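# Insert dowel pins, fit pump cover, return grippers

## Task

Take two dowel pins from the pin block and set one into each of the pump body's two bores, pressing each until fully seated. Then place the cover plate flat on top of the body so both pins pass through its holes. Finally, return grip50 and grip85 to the stand slots each came from, release them, and move the arm a good distance away from both tools.

## Robot and tools

Robot: a single seven-joint arm (Flexiv Rizon 4) carrying a tool changer. It starts with no tool. Two grippers, grip50 and grip85, hang in a tool stand and can be locked onto the changer one at a time. A locked tool behaves as part of the arm.

Frame: the scene frame has its origin on the table top under the arm base, +z up, and +y to the left when facing along +x. All positions are in metres. end_effector_position is always the centre of the changer's flat face, tool or not, and end_effector_quat_wxyz is its orientation, w first. The face's own z axis points out of the arm. Tool points, in mm along the face axes (x, y, z): grip50 grips at (0, -25, 180); grip85 grips at (0, 0, 173) when closed, about 13 mm closer to the face when wide open. Both grippers close along the face x axis.

The 14-number row (one row drives the whole robot): x, y, z, qw, qx, qy, qz, lock, grip50_position, grip50_force_limit, grip50_speed, grip85_position, grip85_force_limit, grip85_speed. The first seven are an absolute target pose for the changer face in the scene frame. The last seven are each between -1 and 1. lock: positive locks the changer onto a plate touching its face, negative unlocks, 0 leaves the last command in force; each takes about 1 s. Gripper position: +1 fully open (50 mm for grip50, 85 mm for grip85); pads meet near -0.65 (grip50) or -0.8 (grip85); -1 closes until something blocks the fingers. Force limit maps -1..+1 to roughly 20 N up to 185 N (grip50) or 235 N (grip85). Speed maps -1..+1 to about 20..150 mm/s. Gripper numbers only matter while that tool is attached and ready. Repeat the desired quaternion in every row; do not copy a drifted reported one.

execute_actions(actions, pictures): actions is a list holding at most one item. An empty list just reports the state (with pictures). {"rows": [...], "steps": n} plays up to 15 rows, one per 1/30 s step, the last row repeating if fewer rows than steps (default 15, minimum 6). {"steps": n} with no rows is a wait of up to 300 steps counted from the previous result. Each commanded pose is clipped per step to within 70 mm and 16 degrees of the measured pose, so far targets need several calls. A target farther than 0.6 m from the last reported position along any face axis is refused outright. The last 6 steps of each action run after the result is taken.

move(target, speed): target is one 14-number row; the face follows a straight-line path toward that absolute pose, 0.5 to 10 s long. speed is the path's top speed in m/s, 0.002 to 0.5 (default 0.25); turning is capped at twice that in rad/s. The path ignores obstacles, and a faster move or a target set deeper past contact hits harder. Its result adds a move: line (done, off_target, moving, held, fault) plus which limits acted (paced = pose clipped; held = clearance check blocked steps) and the remaining distance.

wait(seconds): 0 to 10 s with nothing new sent. zoom_image(camera, region): camera is cam_head_left or cam_head_right (both 672x504); region is [x0, y0, x1, y1] in pixels, at most 504 by 504. read_manual(section) gives only licence text. finished_scene(scene) ends the current scene irreversibly; pass its number.

Result lines: the state line gives pose and velocities. Pose unreachable or HELD means the clearance check altered or blocked the row. Hand target shows where the controller is driving. Useful readings: tool_id, plate_near, locked, unlocked, in_stand, unlock_refused, grip50/grip85 object_status (0 moving, 1 blocked while opening, 2 blocked while closing = a grip, 3 reached target or pads met; thin parts may read 3) and position_measured in counts (grip50 opening is about (250 - counts) x 0.202 mm; grip85: 78 = 60 mm, 130 = 40 mm, 180 = 20 mm, 230 = closed). Tool readings show n/a until the tool is ready.

Picking up a tool: align the face to the plate within about 1 mm and 1 degree, with the face -y axis toward the fork's open side. When plate_near is 1, send lock +1 and wait for locked = 1. The gripper then cycles closed and open on its own, so hold nothing in it. To withdraw, raise about 20 mm (between 10 and 30), slide at least 110 mm out along face -y, then lift. Returning is the reverse; when in_stand is 1, stay still, send lock -1, and wait for unlocked = 1. Outside the stand, unlocking is impossible. Fork arms sit 40 to 70 mm each side of the slot centre along face x, tips 45 mm toward the open side, tops 18 mm below the hung plate face; slots are 180 mm apart.

Gripping: hold position at -1 and confirm object_status 2. A change of 0.01 or more counts as a new command. New force or speed values apply only with a new position.

Avoid: contact torque at a joint's load limit (waist and shoulder 115, upper arm roll and elbow 60.1, wrist joints 36.6 N m) or 200 N external force, which freezes the arm for 10 s; holding loads long enough to overheat motors (warning at 65 °C, brakes at 80 °C); dropping, slamming or hard pressing; and anything leaving the table, which fails the job. Loose objects may occasionally get nudged, so verify with cameras.

Each tool is called after "Request:" in YAML: its name, and indented under it one key for each argument.

## Session

Request:
execute_actions:
  actions: []

Scene clock: 0.00 s of 7800.00 s.
end_effector_position=(+0.7728, +0.3487, +0.2910) locked=0 unlocked=1 plate_near=0 in_stand=0 unlock_refused=0 tool_id=none grip50_position_measured=n/a grip50_object_status=n/a grip85_position_measured=n/a grip85_object_status=n/a end_effector_quat_wxyz=(-0.319, +0.869, +0.248, +0.287) end_effector_velocity=(-0.000, +0.000, +0.000) end_effector_angular_velocity=(+0.000, -0.000, +0.000)
Joint positions: [ 0.209 -1.181  0.561  1.06   0.322  1.274 -0.542]
Joint velocities: [ 0.     0.     0.    -0.     0.    -0.    -0.001]
Hand target: +0.773, +0.349, +0.291; -0.319, +0.869, +0.248, +0.287

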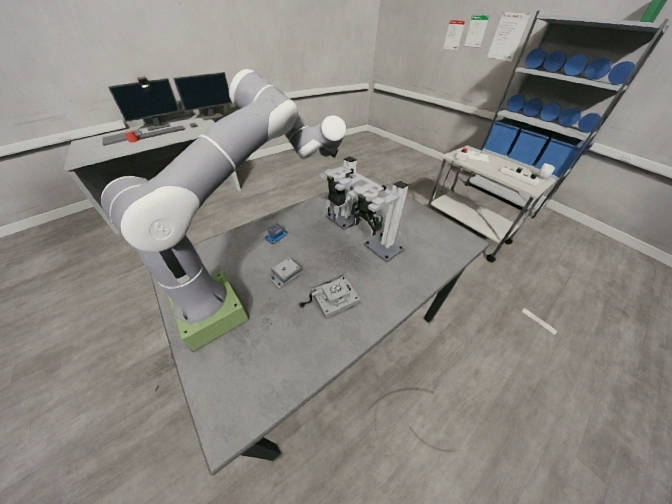

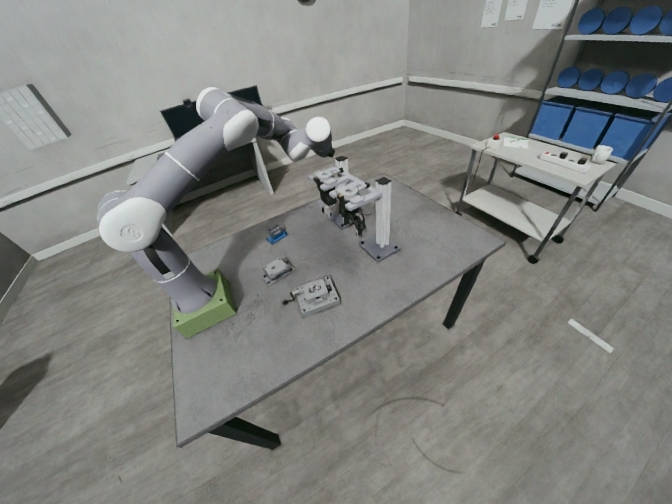

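Request:
zoom_image:
  camera: "cam_head_left"
  region: [250, 140, 430, 330]

Request:
zoom_image:
  camera: "cam_head_right"
  region: [250, 140, 430, 330]

Request:
zoom_image:
  camera: "cam_head_left"
  region: [255, 215, 365, 325]

Request:
zoom_image:
  camera: "cam_head_right"
  region: [250, 215, 360, 325]

Region (250, 140, 430, 330) of cam_head_left's 672x504 image, scaled by 2.653, with more detail than that image has; it fills the left 477 columns of this view, and the rest is white.

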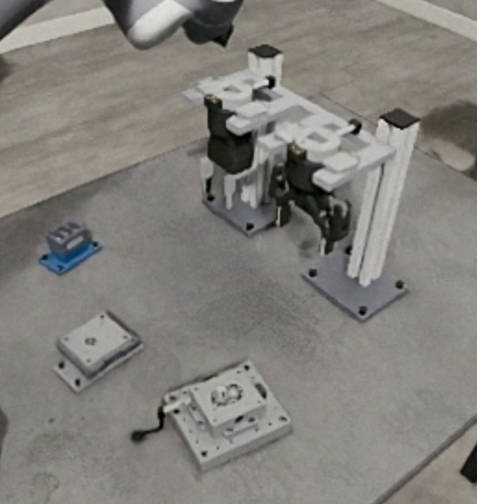

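Region (250, 140, 430, 330) of cam_head_right's 672x504 image, scaled by 2.653, with more detail than that image has; it fills the left 477 columns of this view, and the rest is white.

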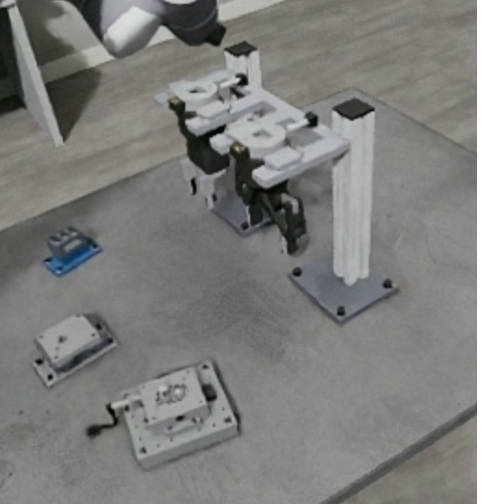

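Region (255, 215, 365, 325) of cam_head_left's 672x504 image, scaled by 4.582, with more detail than that image has.

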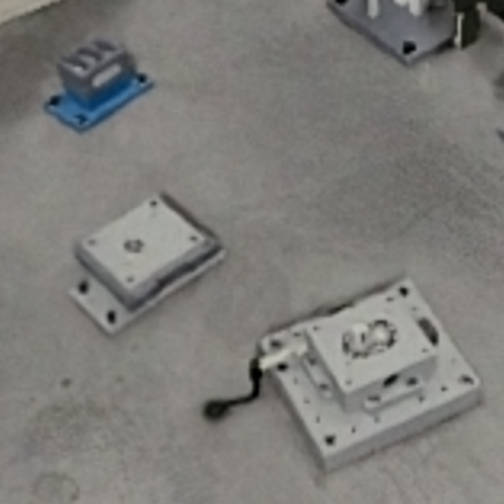

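Region (250, 215, 360, 325) of cam_head_right's 672x504 image, scaled by 4.582, with more detail than that image has.

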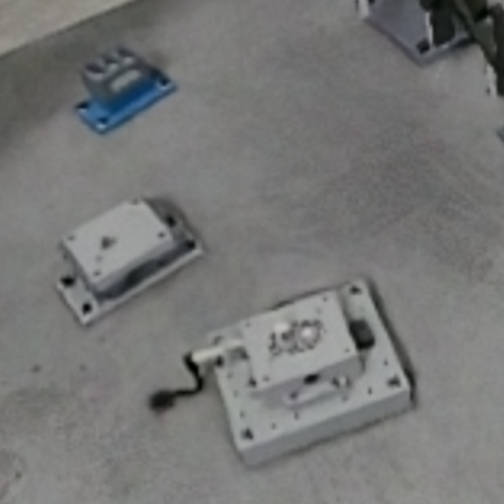

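Request:
zoom_image:
  camera: "cam_head_left"
  region: [310, 150, 420, 260]

Request:
zoom_image:
  camera: "cam_head_right"
  region: [300, 150, 410, 260]

Request:
zoom_image:
  camera: "cam_head_left"
  region: [255, 215, 305, 255]

Request:
zoom_image:
  camera: "cam_head_left"
  region: [300, 270, 365, 320]

Request:
zoom_image:
  camera: "cam_head_right"
  region: [285, 270, 350, 320]

Region (310, 150, 420, 260) of cam_head_left's 672x504 image, scaled by 4.582, with more detail than that image has.

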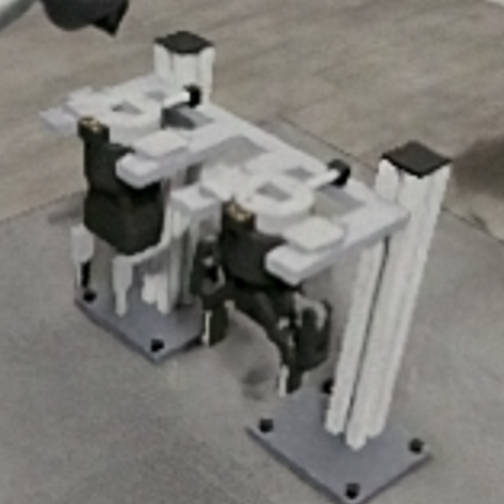

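Region (300, 150, 410, 260) of cam_head_right's 672x504 image, scaled by 4.582, with more detail than that image has.

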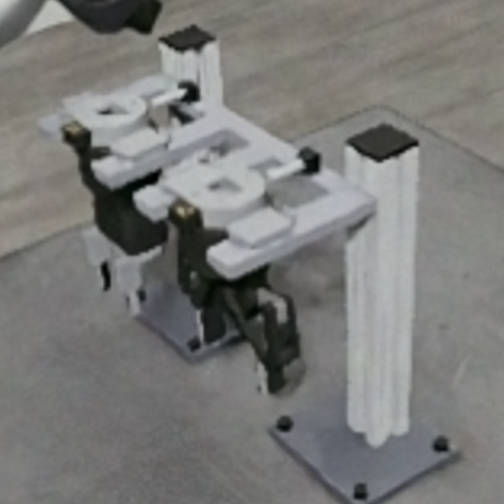

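Region (255, 215, 305, 255) of cam_head_left's 672x504 image, scaled by 10.080, with more detail than that image has; it fills the top 403 rows of this view, and the rest is white.

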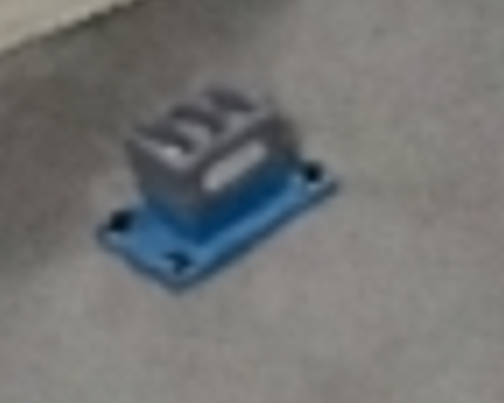

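Region (300, 270, 365, 320) of cam_head_left's 672x504 image, scaled by 7.754, with more detail than that image has; it fills the top 388 rows of this view, and the rest is white.

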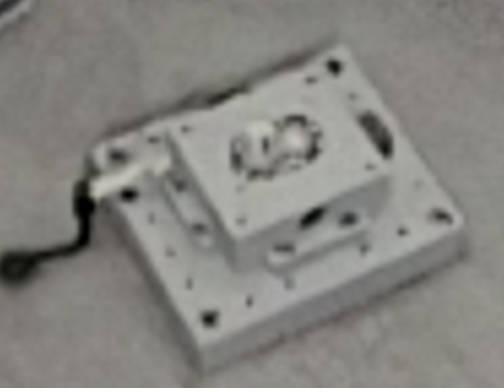

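Region (285, 270, 350, 320) of cam_head_right's 672x504 image, scaled by 7.754, with more detail than that image has; it fills the top 388 rows of this view, and the rest is white.

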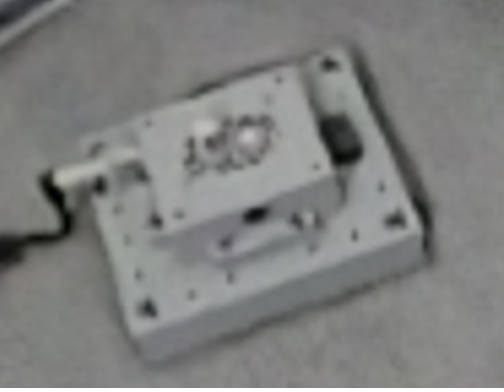

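Request:
move:
  target: [0.625,0.075,0.37,0,0.7071,0.7071,0,0,1,0,0,1,0,0]

Request:
zoom_image:
  camera: "cam_head_left"
  region: [300, 120, 410, 230]

Request:
zoom_image:
  camera: "cam_head_right"
  region: [290, 120, 400, 230]

Scene clock: 4.43 s of 7800.00 s.
end_effector_position=(+0.6245, +0.0755, +0.3693) locked=0 unlocked=1 plate_near=0 in_stand=0 unlock_refused=0 tool_id=none grip50_position_measured=n/a grip50_object_status=n/a grip85_position_measured=n/a grip85_object_status=n/a end_effector_quat_wxyz=(+0.002, +0.707, +0.707, +0.000) end_effector_velocity=(+0.000, +0.000, +0.000) end_effector_angular_velocity=(-0.001, -0.000, +0.000)
Joint positions: [-0.043 -0.558  0.345  1.798 -0.249  0.75  -1.113]
Joint velocities: [ 0.     0.    -0.     0.    -0.001  0.     0.001]
Hand target: +0.625, +0.076, +0.369; +0.002, +0.707, +0.707, +0.000
Off the commanded pose: 0.001 m, 0 deg.
Kept back: nothing.
move: done

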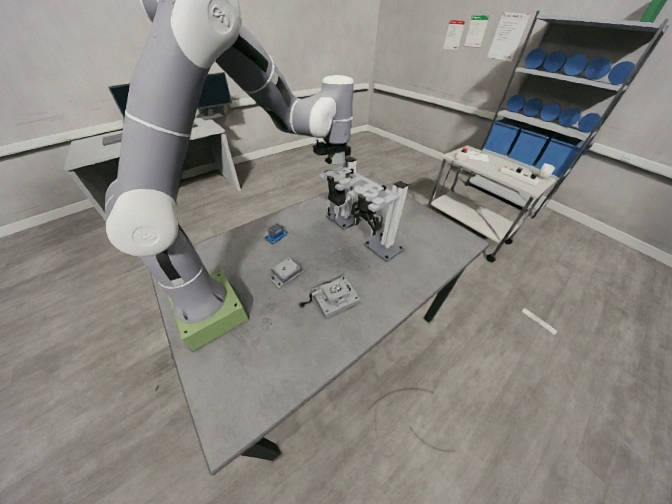

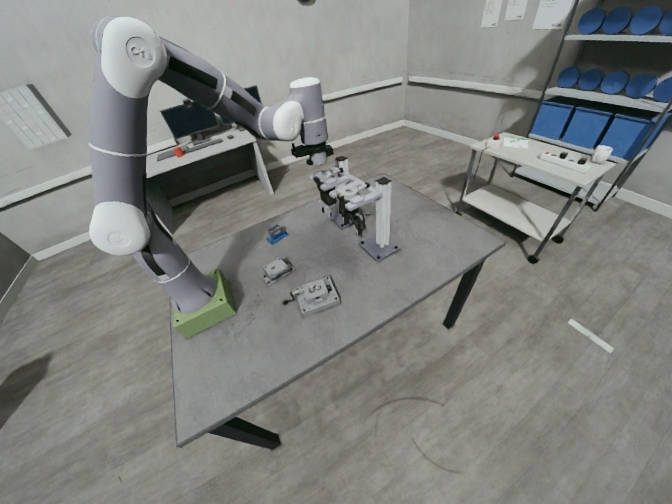

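Region (300, 120, 410, 230) of cam_head_left's 672x504 image, scaled by 4.582, with more detail than that image has.

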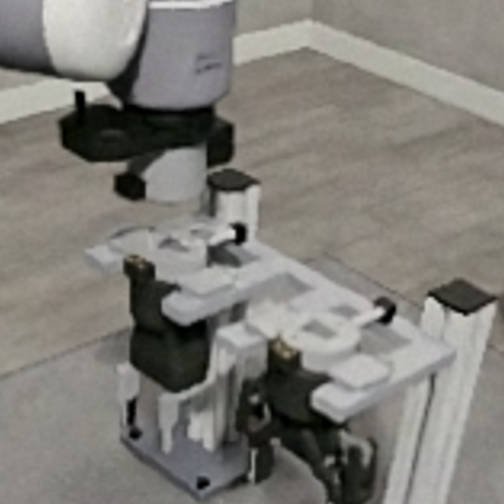

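Region (290, 120, 400, 230) of cam_head_right's 672x504 image, scaled by 4.582, with more detail than that image has.

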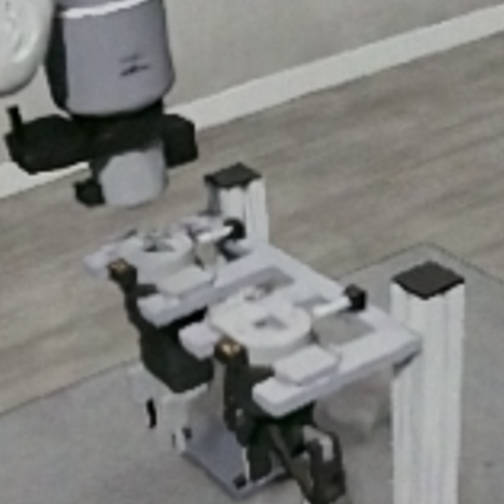

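Request:
move:
  target: [0.643,0.101,0.325,0,0.7071,0.7071,0,0,1,0,0,1,0,0]
  speed: 0.1

Request:
zoom_image:
  camera: "cam_head_left"
  region: [305, 140, 385, 210]

Request:
zoom_image:
  camera: "cam_head_right"
  region: [295, 140, 375, 210]

Scene clock: 6.00 s of 7800.00 s.
end_effector_position=(+0.6430, +0.1010, +0.3249) locked=0 unlocked=1 plate_near=0 in_stand=0 unlock_refused=0 tool_id=none grip50_position_measured=n/a grip50_object_status=n/a grip85_position_measured=n/a grip85_object_status=n/a end_effector_quat_wxyz=(-0.000, +0.707, +0.707, -0.000) end_effector_velocity=(+0.000, -0.000, +0.000) end_effector_angular_velocity=(-0.000, -0.000, -0.002)
Joint positions: [ 0.01  -0.669  0.32   1.749 -0.282  0.807 -1.066]
Joint velocities: [ 0.     0.001 -0.001  0.     0.    -0.     0.001]
Hand target: +0.643, +0.101, +0.325; -0.000, +0.707, +0.707, +0.000
Off the commanded pose: 0.000 m, 0 deg.
Kept back: nothing.
move: done

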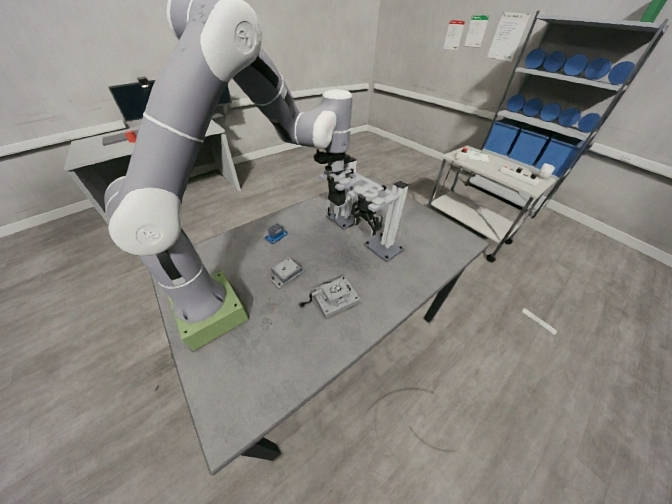

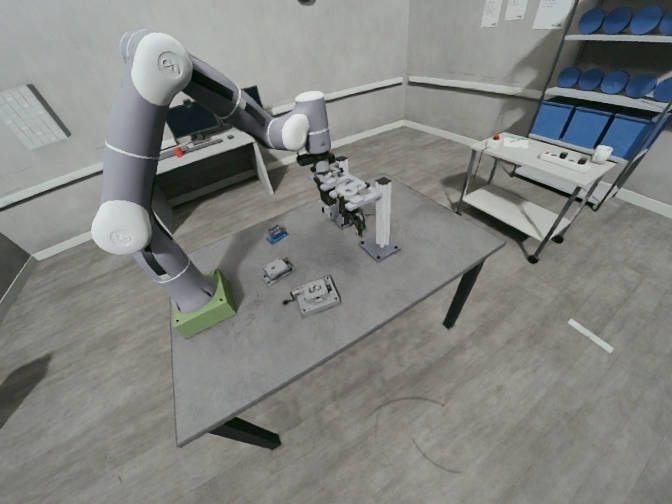

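Region (305, 140, 385, 210) of cam_head_left's 672x504 image, scaled by 6.300, with more detail than that image has; it fills the top 441 rows of this view, and the rest is white.

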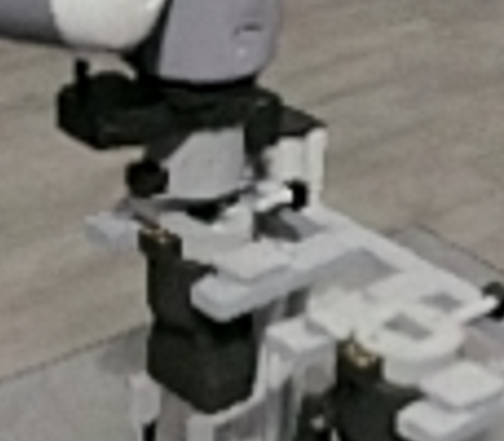

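Region (295, 140, 375, 210) of cam_head_right's 672x504 image, scaled by 6.300, with more detail than that image has; it fills the top 441 rows of this view, and the rest is white.

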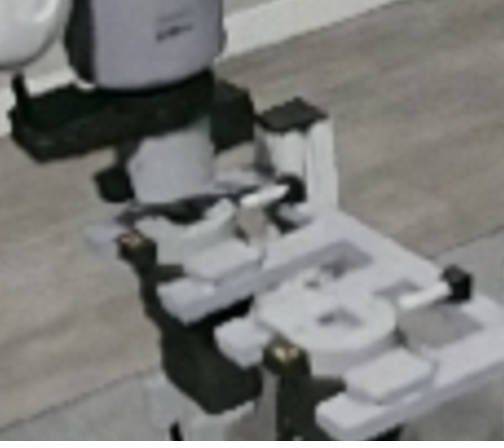

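Request:
move:
  target: [0.644,0.097,0.300,0,0.7071,0.7071,0,0,1,0,0,1,0,0]
  speed: 0.01

Request:
zoom_image:
  camera: "cam_head_left"
  region: [305, 140, 385, 210]

Request:
zoom_image:
  camera: "cam_head_right"
  region: [295, 140, 375, 210]

Scene clock: 8.97 s of 7800.00 s.
end_effector_position=(+0.6499, +0.0996, +0.3124) locked=0 unlocked=1 plate_near=0 in_stand=0 unlock_refused=0 tool_id=none grip50_position_measured=n/a grip50_object_status=n/a grip85_position_measured=n/a grip85_object_status=n/a end_effector_quat_wxyz=(+0.007, +0.706, +0.708, +0.011) end_effector_velocity=(+0.000, +0.000, +0.000) end_effector_angular_velocity=(+0.000, -0.001, -0.000)
Joint positions: [ 0.01  -0.699  0.311  1.75  -0.306  0.863 -1.059]
Joint velocities: [-0.009 -0.002  0.01   0.    -0.01  -0.     0.006]
Hand target: +0.644, +0.097, +0.300; -0.000, +0.707, +0.707, +0.000
Off the commanded pose: 0.014 m, 2 deg.
Kept back: nothing.
move: off_target

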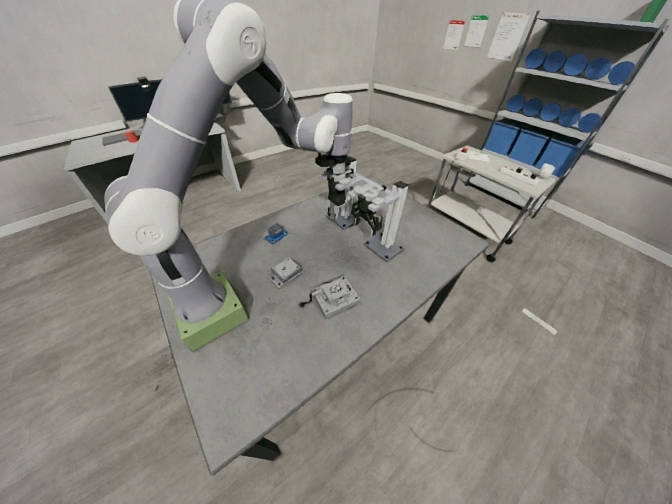

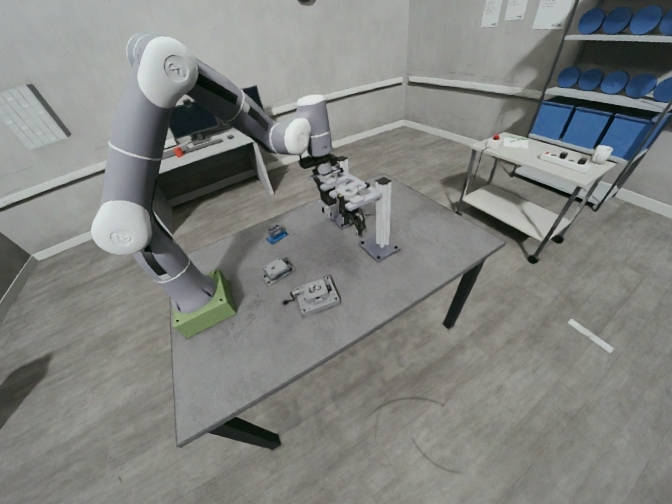

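Region (305, 140, 385, 210) of cam_head_left's 672x504 image, scaled by 6.300, with more detail than that image has; it fills the top 441 rows of this view, and the rest is white.

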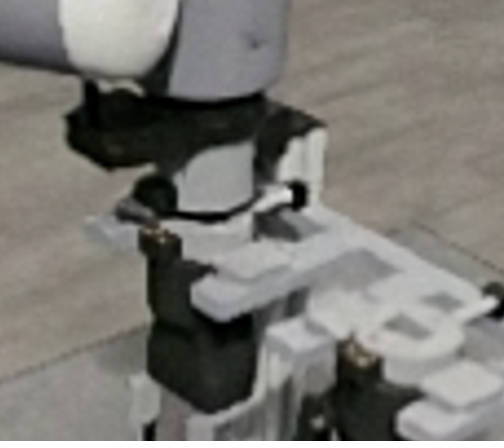

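Region (295, 140, 375, 210) of cam_head_right's 672x504 image, scaled by 6.300, with more detail than that image has; it fills the top 441 rows of this view, and the rest is white.

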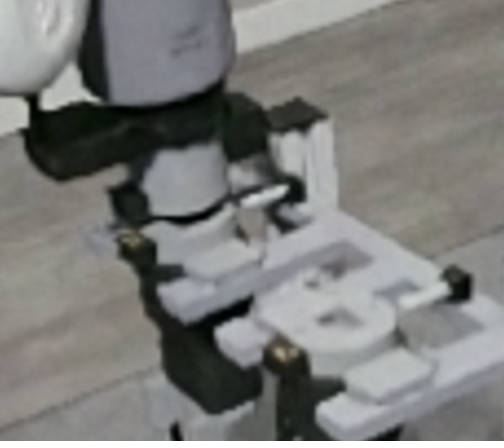

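Request:
move:
  target: [0.644,0.097,0.34,0,0.7071,0.7071,0,0,1,0,0,1,0,0]
  speed: 0.05

Request:
move:
  target: [0.53,0.16,0.34,0,0,1,0,0,1,0,0,1,0,0]

Request:
move:
  target: [0.535,0.16,0.278,0,0,1,0,0,1,0,0,1,0,0]
  speed: 0.1

Request:
move:
  target: [0.585,0.16,0.278,0,0,1,0,0,1,0,0,1,0,0]
  speed: 0.008

Request:
zoom_image:
  camera: "cam_head_left"
  region: [285, 130, 385, 210]

Scene clock: 10.37 s of 7800.00 s.
end_effector_position=(+0.6441, +0.0971, +0.3402) locked=0 unlocked=1 plate_near=0 in_stand=0 unlock_refused=0 tool_id=none grip50_position_measured=n/a grip50_object_status=n/a grip85_position_measured=n/a grip85_object_status=n/a end_effector_quat_wxyz=(+0.000, +0.707, +0.707, +0.000) end_effector_velocity=(+0.000, +0.000, -0.000) end_effector_angular_velocity=(-0.001, -0.000, +0.001)
Joint positions: [-0.008 -0.648  0.337  1.74  -0.28   0.775 -1.074]
Joint velocities: [-0.    -0.     0.    -0.    -0.001 -0.    -0.   ]
Hand target: +0.644, +0.097, +0.340; +0.000, +0.707, +0.707, -0.000
Off the commanded pose: 0.000 m, 0 deg.
Kept back: nothing.
move: done

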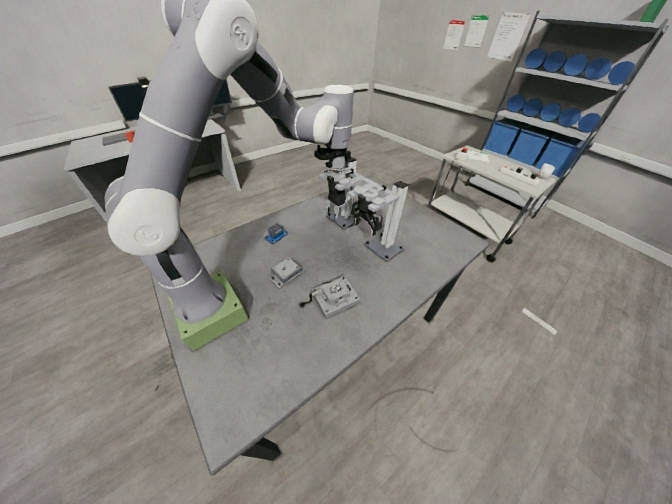

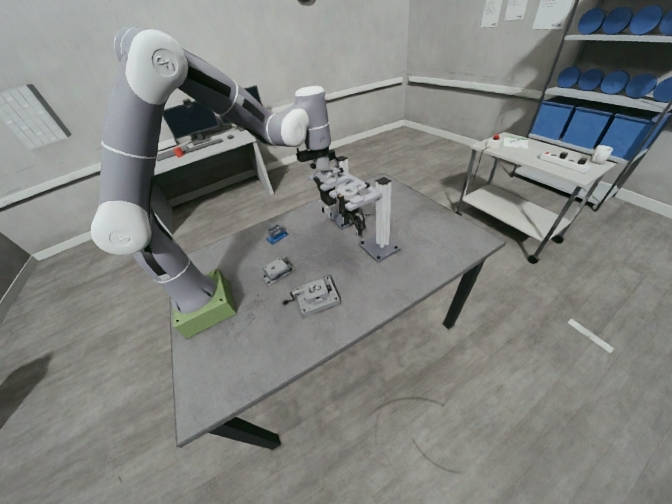

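Scene clock: 13.83 s of 7800.00 s.
end_effector_position=(+0.5298, +0.1600, +0.3397) locked=0 unlocked=1 plate_near=0 in_stand=0 unlock_refused=0 tool_id=none grip50_position_measured=n/a grip50_object_status=n/a grip85_position_measured=n/a grip85_object_status=n/a end_effector_quat_wxyz=(-0.000, -0.000, +1.000, -0.000) end_effector_velocity=(-0.000, +0.000, -0.000) end_effector_angular_velocity=(-0.001, +0.000, +0.000)
Joint positions: [-0.191 -0.567  0.648  2.04  -0.527  0.873 -2.312]
Joint velocities: [ 0.    -0.     0.     0.    -0.001 -0.     0.   ]
Hand target: +0.530, +0.160, +0.340; -0.000, -0.000, +1.000, -0.000
Off the commanded pose: 0.000 m, 0 deg.
Kept back: nothing.
move: done

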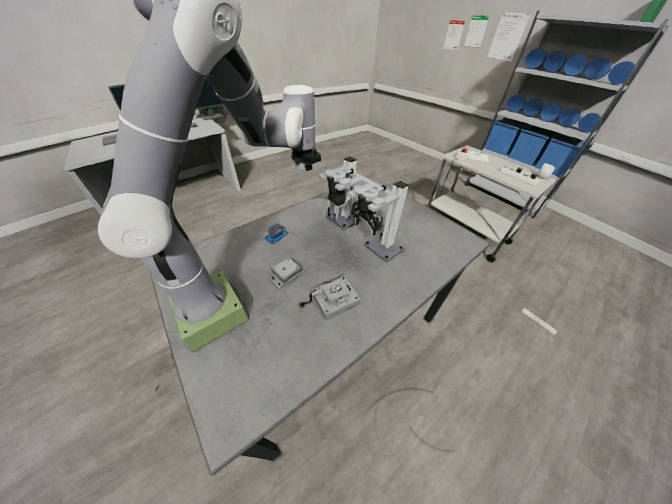

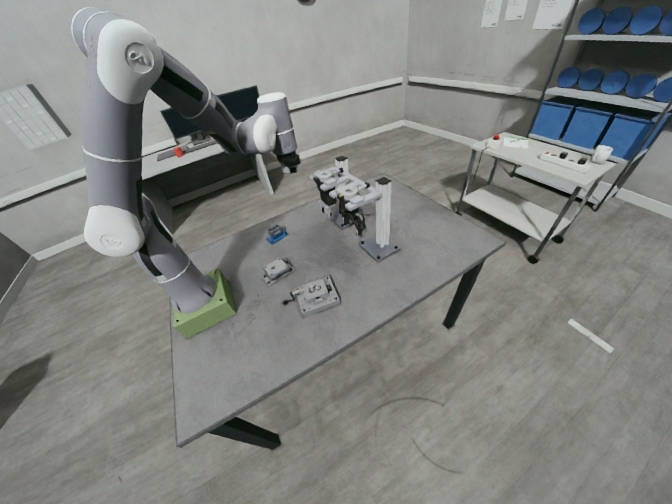

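Scene clock: 14.73 s of 7800.00 s.
end_effector_position=(+0.5351, +0.1599, +0.2779) locked=0 unlocked=1 plate_near=0 in_stand=0 unlock_refused=0 tool_id=none grip50_position_measured=n/a grip50_object_status=n/a grip85_position_measured=n/a grip85_object_status=n/a end_effector_quat_wxyz=(-0.000, +0.000, +1.000, +0.000) end_effector_velocity=(+0.000, -0.000, +0.000) end_effector_angular_velocity=(-0.000, -0.001, -0.000)
Joint positions: [-0.128 -0.681  0.537  2.06  -0.642  1.008 -2.239]
Joint velocities: [ 0.     0.001 -0.    -0.     0.     0.    -0.   ]
Hand target: +0.535, +0.160, +0.278; -0.000, +0.000, +1.000, +0.000
Off the commanded pose: 0.000 m, 0 deg.
Kept back: nothing.
move: done

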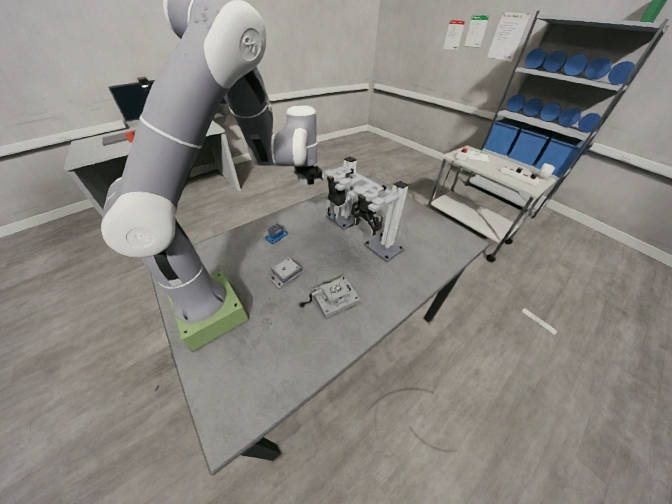

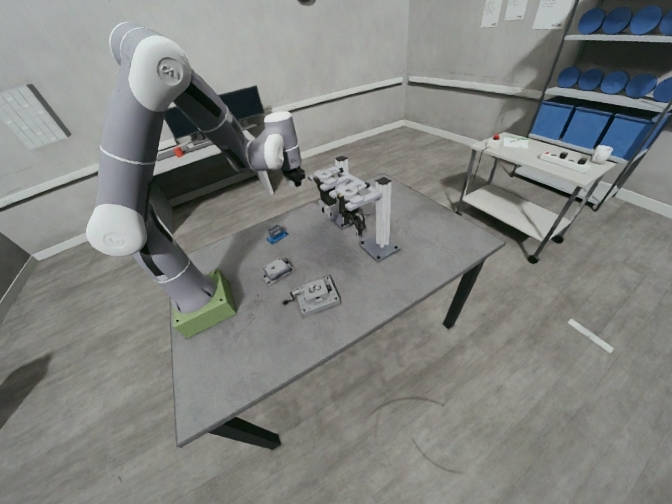

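Scene clock: 21.20 s of 7800.00 s.
end_effector_position=(+0.5677, +0.1639, +0.2687) locked=0 unlocked=1 plate_near=0 in_stand=0 unlock_refused=0 tool_id=none grip50_position_measured=n/a grip50_object_status=n/a grip85_position_measured=n/a grip85_object_status=n/a end_effector_quat_wxyz=(-0.015, -0.008, +1.000, -0.003) end_effector_velocity=(-0.000, +0.000, +0.000) end_effector_angular_velocity=(+0.000, +0.000, +0.000)
Joint positions: [-0.124 -0.756  0.551  1.941 -0.625  0.922 -2.296]
Joint velocities: [ 0.  0.  0. -0.  0. -0. -0.]
Hand target: +0.584, +0.160, +0.279; +0.000, -0.000, +1.000, +0.000
Off the commanded pose: 0.020 m, 2 deg.
Kept back: nothing.
move: off_target

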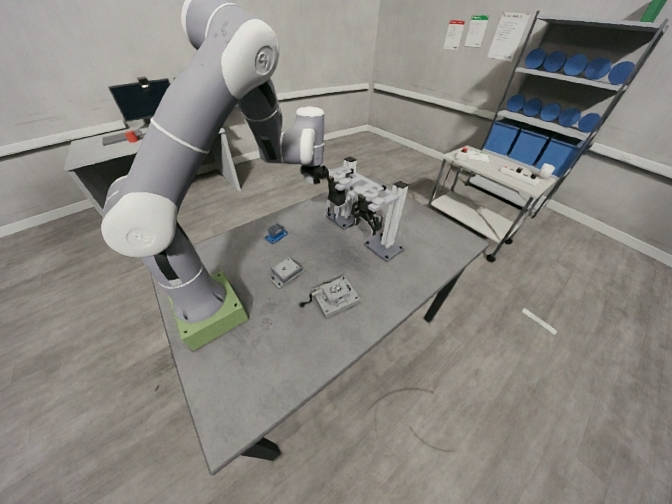

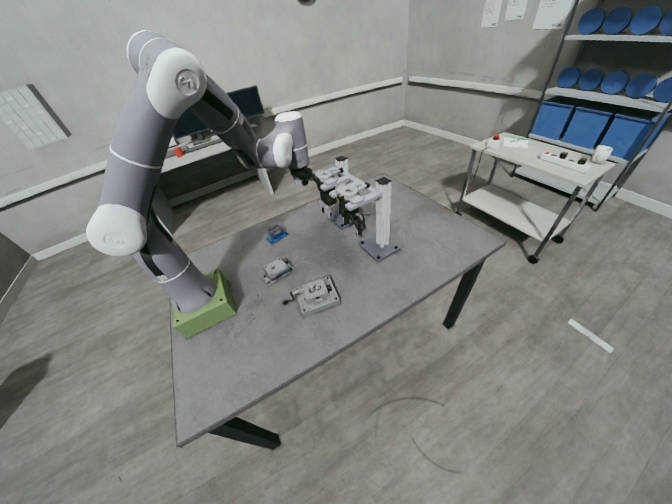

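Region (285, 130, 385, 210) of cam_head_left's 672x504 image, scaled by 5.040, with more detail than that image has; it fills the top 403 rows of this view, and the rest is white.

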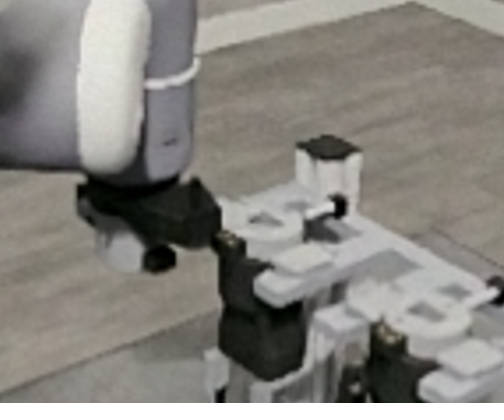

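Request:
move:
  target: [0.56,0.16,0.278,0,0,1,0,0,1,0,0,1,0,0]
  speed: 0.02

Request:
move:
  target: [0.570,0.16,0.278,0,0,1,0,0,1,0,0,1,0,0]
  speed: 0.005

Scene clock: 22.53 s of 7800.00 s.
end_effector_position=(+0.5599, +0.1600, +0.2779) locked=0 unlocked=1 plate_near=0 in_stand=0 unlock_refused=0 tool_id=none grip50_position_measured=n/a grip50_object_status=n/a grip85_position_measured=n/a grip85_object_status=n/a end_effector_quat_wxyz=(-0.000, -0.000, +1.000, -0.000) end_effector_velocity=(+0.000, -0.000, -0.000) end_effector_angular_velocity=(-0.000, +0.000, -0.002)
Joint positions: [-0.129 -0.719  0.541  1.986 -0.636  0.967 -2.267]
Joint velocities: [-0.     0.    -0.     0.     0.    -0.     0.001]
Hand target: +0.560, +0.160, +0.278; -0.000, -0.000, +1.000, +0.000
Off the commanded pose: 0.000 m, 0 deg.
Kept back: nothing.
move: done

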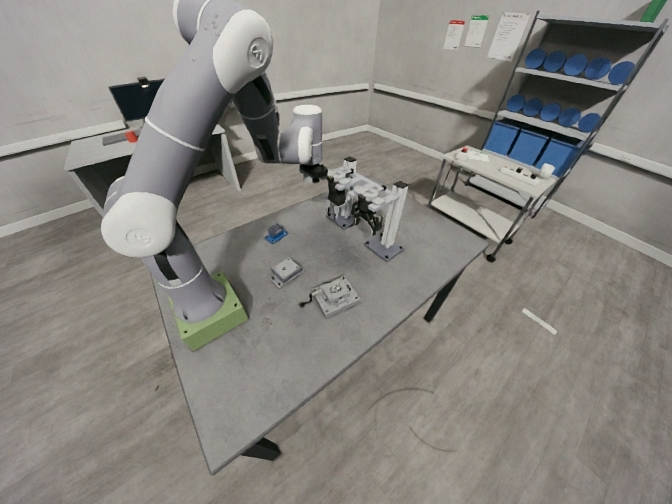

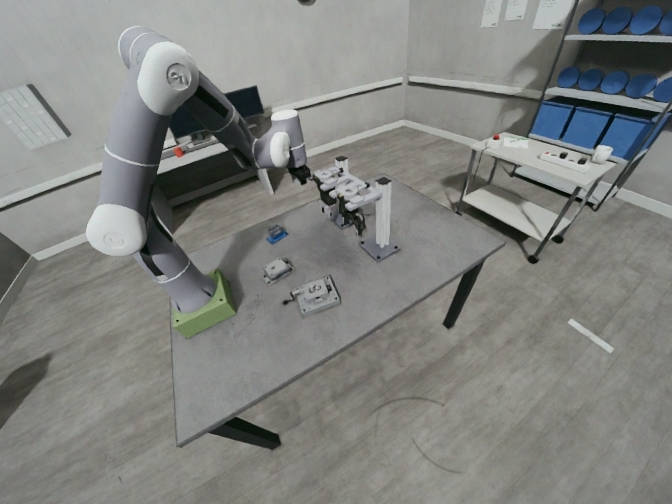

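Scene clock: 24.77 s of 7800.00 s.
end_effector_position=(+0.5669, +0.1609, +0.2762) locked=0 unlocked=1 plate_near=0 in_stand=0 unlock_refused=0 tool_id=none grip50_position_measured=n/a grip50_object_status=n/a grip85_position_measured=n/a grip85_object_status=n/a end_effector_quat_wxyz=(-0.003, -0.001, +1.000, -0.001) end_effector_velocity=(+0.000, -0.000, -0.000) end_effector_angular_velocity=(-0.000, +0.000, +0.001)
Joint positions: [-0.129 -0.735  0.545  1.96  -0.633  0.948 -2.277]
Joint velocities: [ 0.    -0.    -0.     0.    -0.     0.    -0.001]
Hand target: +0.570, +0.160, +0.278; -0.000, +0.000, +1.000, +0.000
Off the commanded pose: 0.004 m, 0 deg.
Kept back: nothing.
move: off_target

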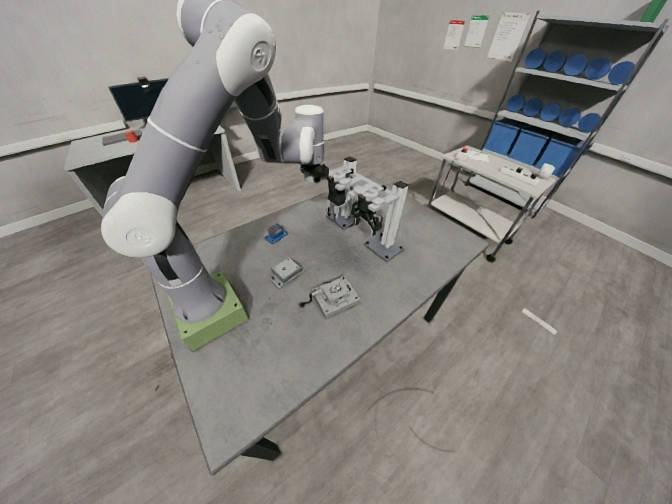

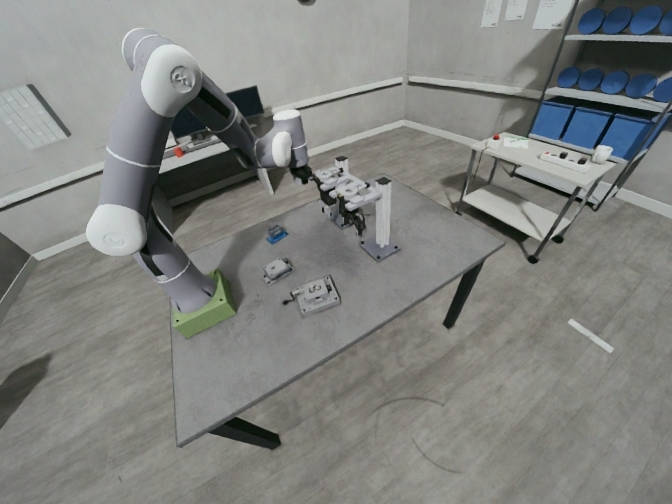

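Request:
move:
  target: [0.55,0.225,0.28,0,0.3827,0.9239,0,0,1,0,0,1,0,0]
  speed: 0.1

Request:
move:
  target: [0.612,0.222,0.28,0,0.7071,0.7071,0,0,1,0,0,1,0,0]
  speed: 0.1

Request:
move:
  target: [0.612,0.198,0.28,0,0.7071,0.7071,0,0,1,0,0,1,0,0]
  speed: 0.006

Scene clock: 31.53 s of 7800.00 s.
end_effector_position=(+0.5498, +0.2251, +0.2798) locked=0 unlocked=1 plate_near=0 in_stand=0 unlock_refused=0 tool_id=none grip50_position_measured=n/a grip50_object_status=n/a grip85_position_measured=n/a grip85_object_status=n/a end_effector_quat_wxyz=(-0.000, +0.383, +0.924, -0.000) end_effector_velocity=(-0.000, -0.000, -0.000) end_effector_angular_velocity=(+0.000, +0.000, +0.001)
Joint positions: [ 0.103 -0.69   0.431  1.954 -0.489  0.975 -1.464]
Joint velocities: [-0.     0.     0.     0.     0.    -0.    -0.002]
Hand target: +0.550, +0.225, +0.280; -0.000, +0.383, +0.924, +0.000
Off the commanded pose: 0.000 m, 0 deg.
Kept back: nothing.
move: done

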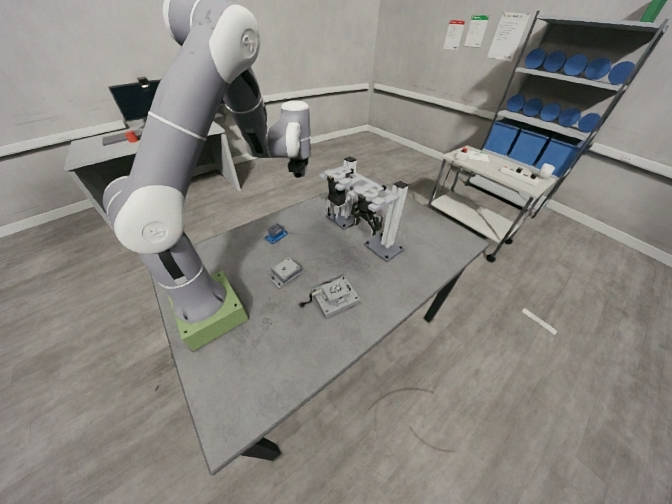

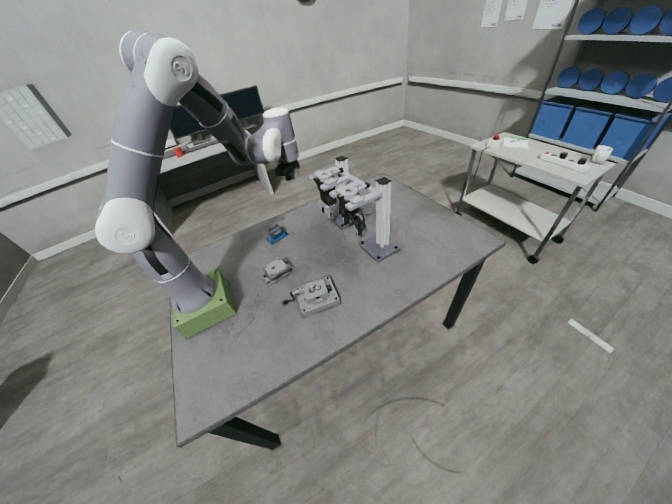

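Scene clock: 35.73 s of 7800.00 s.
end_effector_position=(+0.6121, +0.2220, +0.2802) locked=0 unlocked=1 plate_near=0 in_stand=0 unlock_refused=0 tool_id=none grip50_position_measured=n/a grip50_object_status=n/a grip85_position_measured=n/a grip85_object_status=n/a end_effector_quat_wxyz=(-0.000, +0.707, +0.707, +0.000) end_effector_velocity=(-0.000, -0.000, -0.000) end_effector_angular_velocity=(-0.001, +0.000, -0.000)
Joint positions: [ 0.216 -0.744  0.294  1.765 -0.317  0.898 -0.851]
Joint velocities: [-0. -0. -0.  0. -0. -0.  0.]
Hand target: +0.612, +0.222, +0.280; -0.000, +0.707, +0.707, +0.000
Off the commanded pose: 0.000 m, 0 deg.
Kept back: nothing.
move: done

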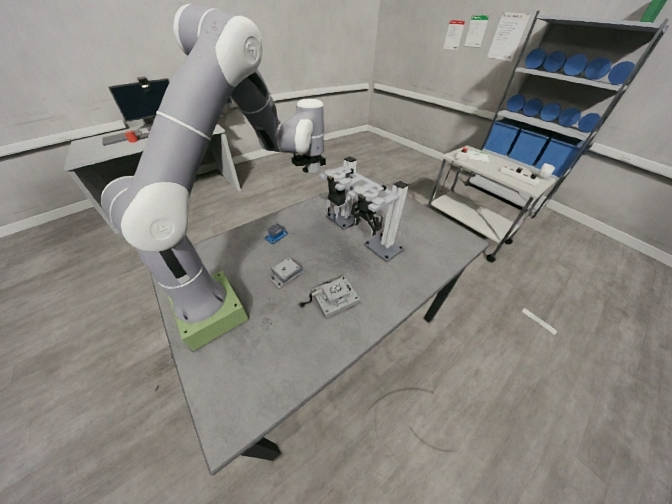

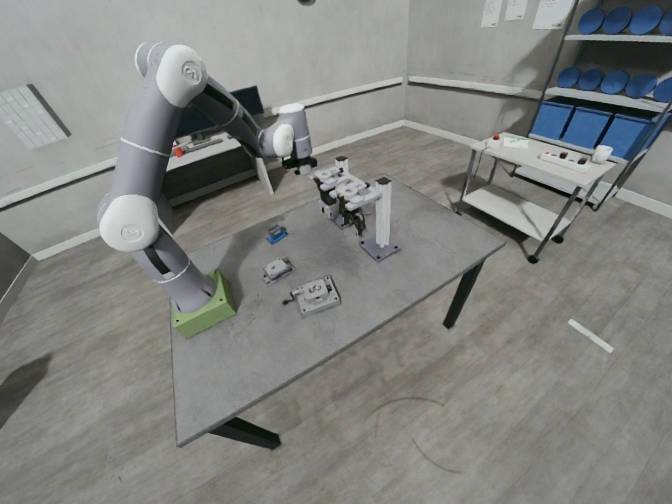

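Scene clock: 39.97 s of 7800.00 s.
end_effector_position=(+0.6119, +0.1980, +0.2798) locked=0 unlocked=1 plate_near=0 in_stand=0 unlock_refused=0 tool_id=none grip50_position_measured=n/a grip50_object_status=n/a grip85_position_measured=n/a grip85_object_status=n/a end_effector_quat_wxyz=(-0.000, +0.707, +0.707, -0.000) end_effector_velocity=(+0.000, +0.000, +0.000) end_effector_angular_velocity=(+0.000, -0.000, +0.002)
Joint positions: [ 0.18  -0.731  0.293  1.792 -0.317  0.912 -0.881]
Joint velocities: [-0.     0.     0.    -0.    -0.     0.    -0.001]
Hand target: +0.612, +0.198, +0.280; +0.000, +0.707, +0.707, +0.000
Off the commanded pose: 0.000 m, 0 deg.
Kept back: nothing.
move: done

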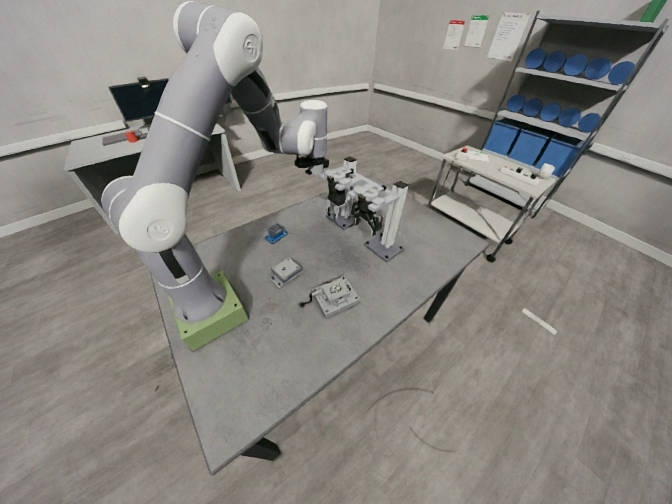

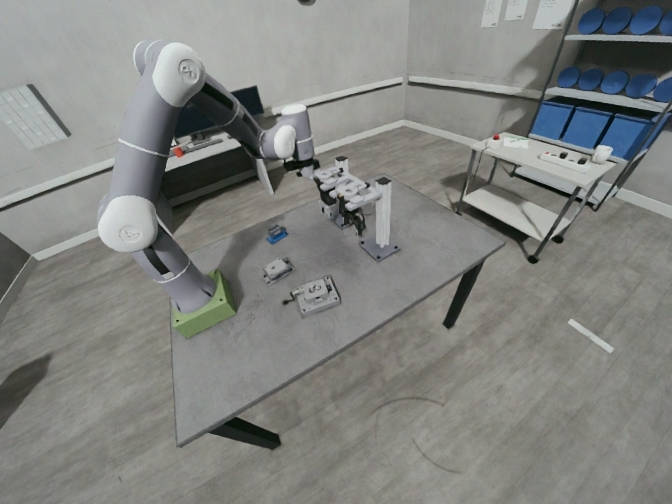

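Request:
move:
  target: [0.612,0.189,0.28,0,0.7071,0.7071,0,0,1,0,0,1,0,0]
  speed: 0.005

Scene clock: 42.23 s of 7800.00 s.
end_effector_position=(+0.6115, +0.1914, +0.2803) locked=0 unlocked=1 plate_near=0 in_stand=0 unlock_refused=0 tool_id=none grip50_position_measured=n/a grip50_object_status=n/a grip85_position_measured=n/a grip85_object_status=n/a end_effector_quat_wxyz=(-0.001, +0.706, +0.708, +0.001) end_effector_velocity=(-0.000, -0.000, +0.000) end_effector_angular_velocity=(+0.000, -0.000, +0.001)
Joint positions: [ 0.167 -0.727  0.296  1.801 -0.319  0.917 -0.893]
Joint velocities: [-0.002  0.     0.002  0.001 -0.002  0.     0.   ]
Hand target: +0.612, +0.189, +0.280; +0.000, +0.707, +0.707, +0.000
Off the commanded pose: 0.003 m, 0 deg.
Kept back: nothing.
move: done

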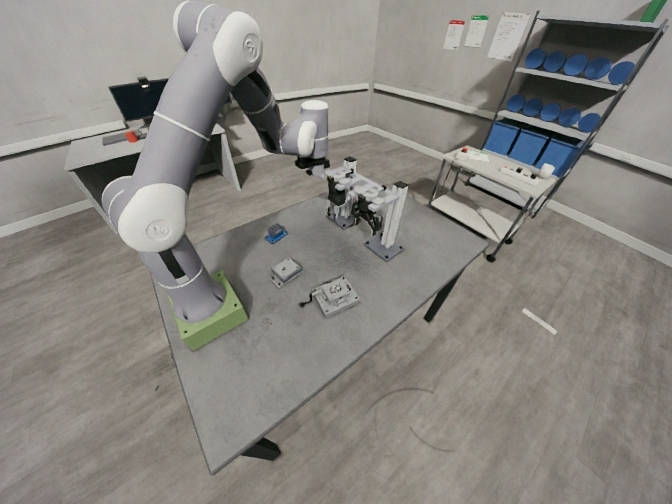

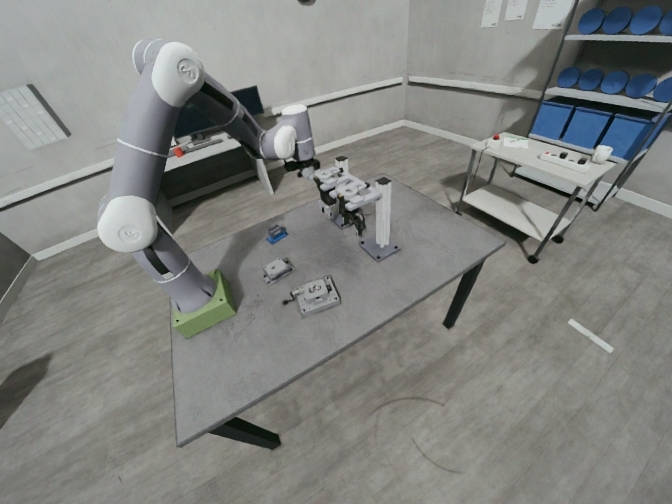

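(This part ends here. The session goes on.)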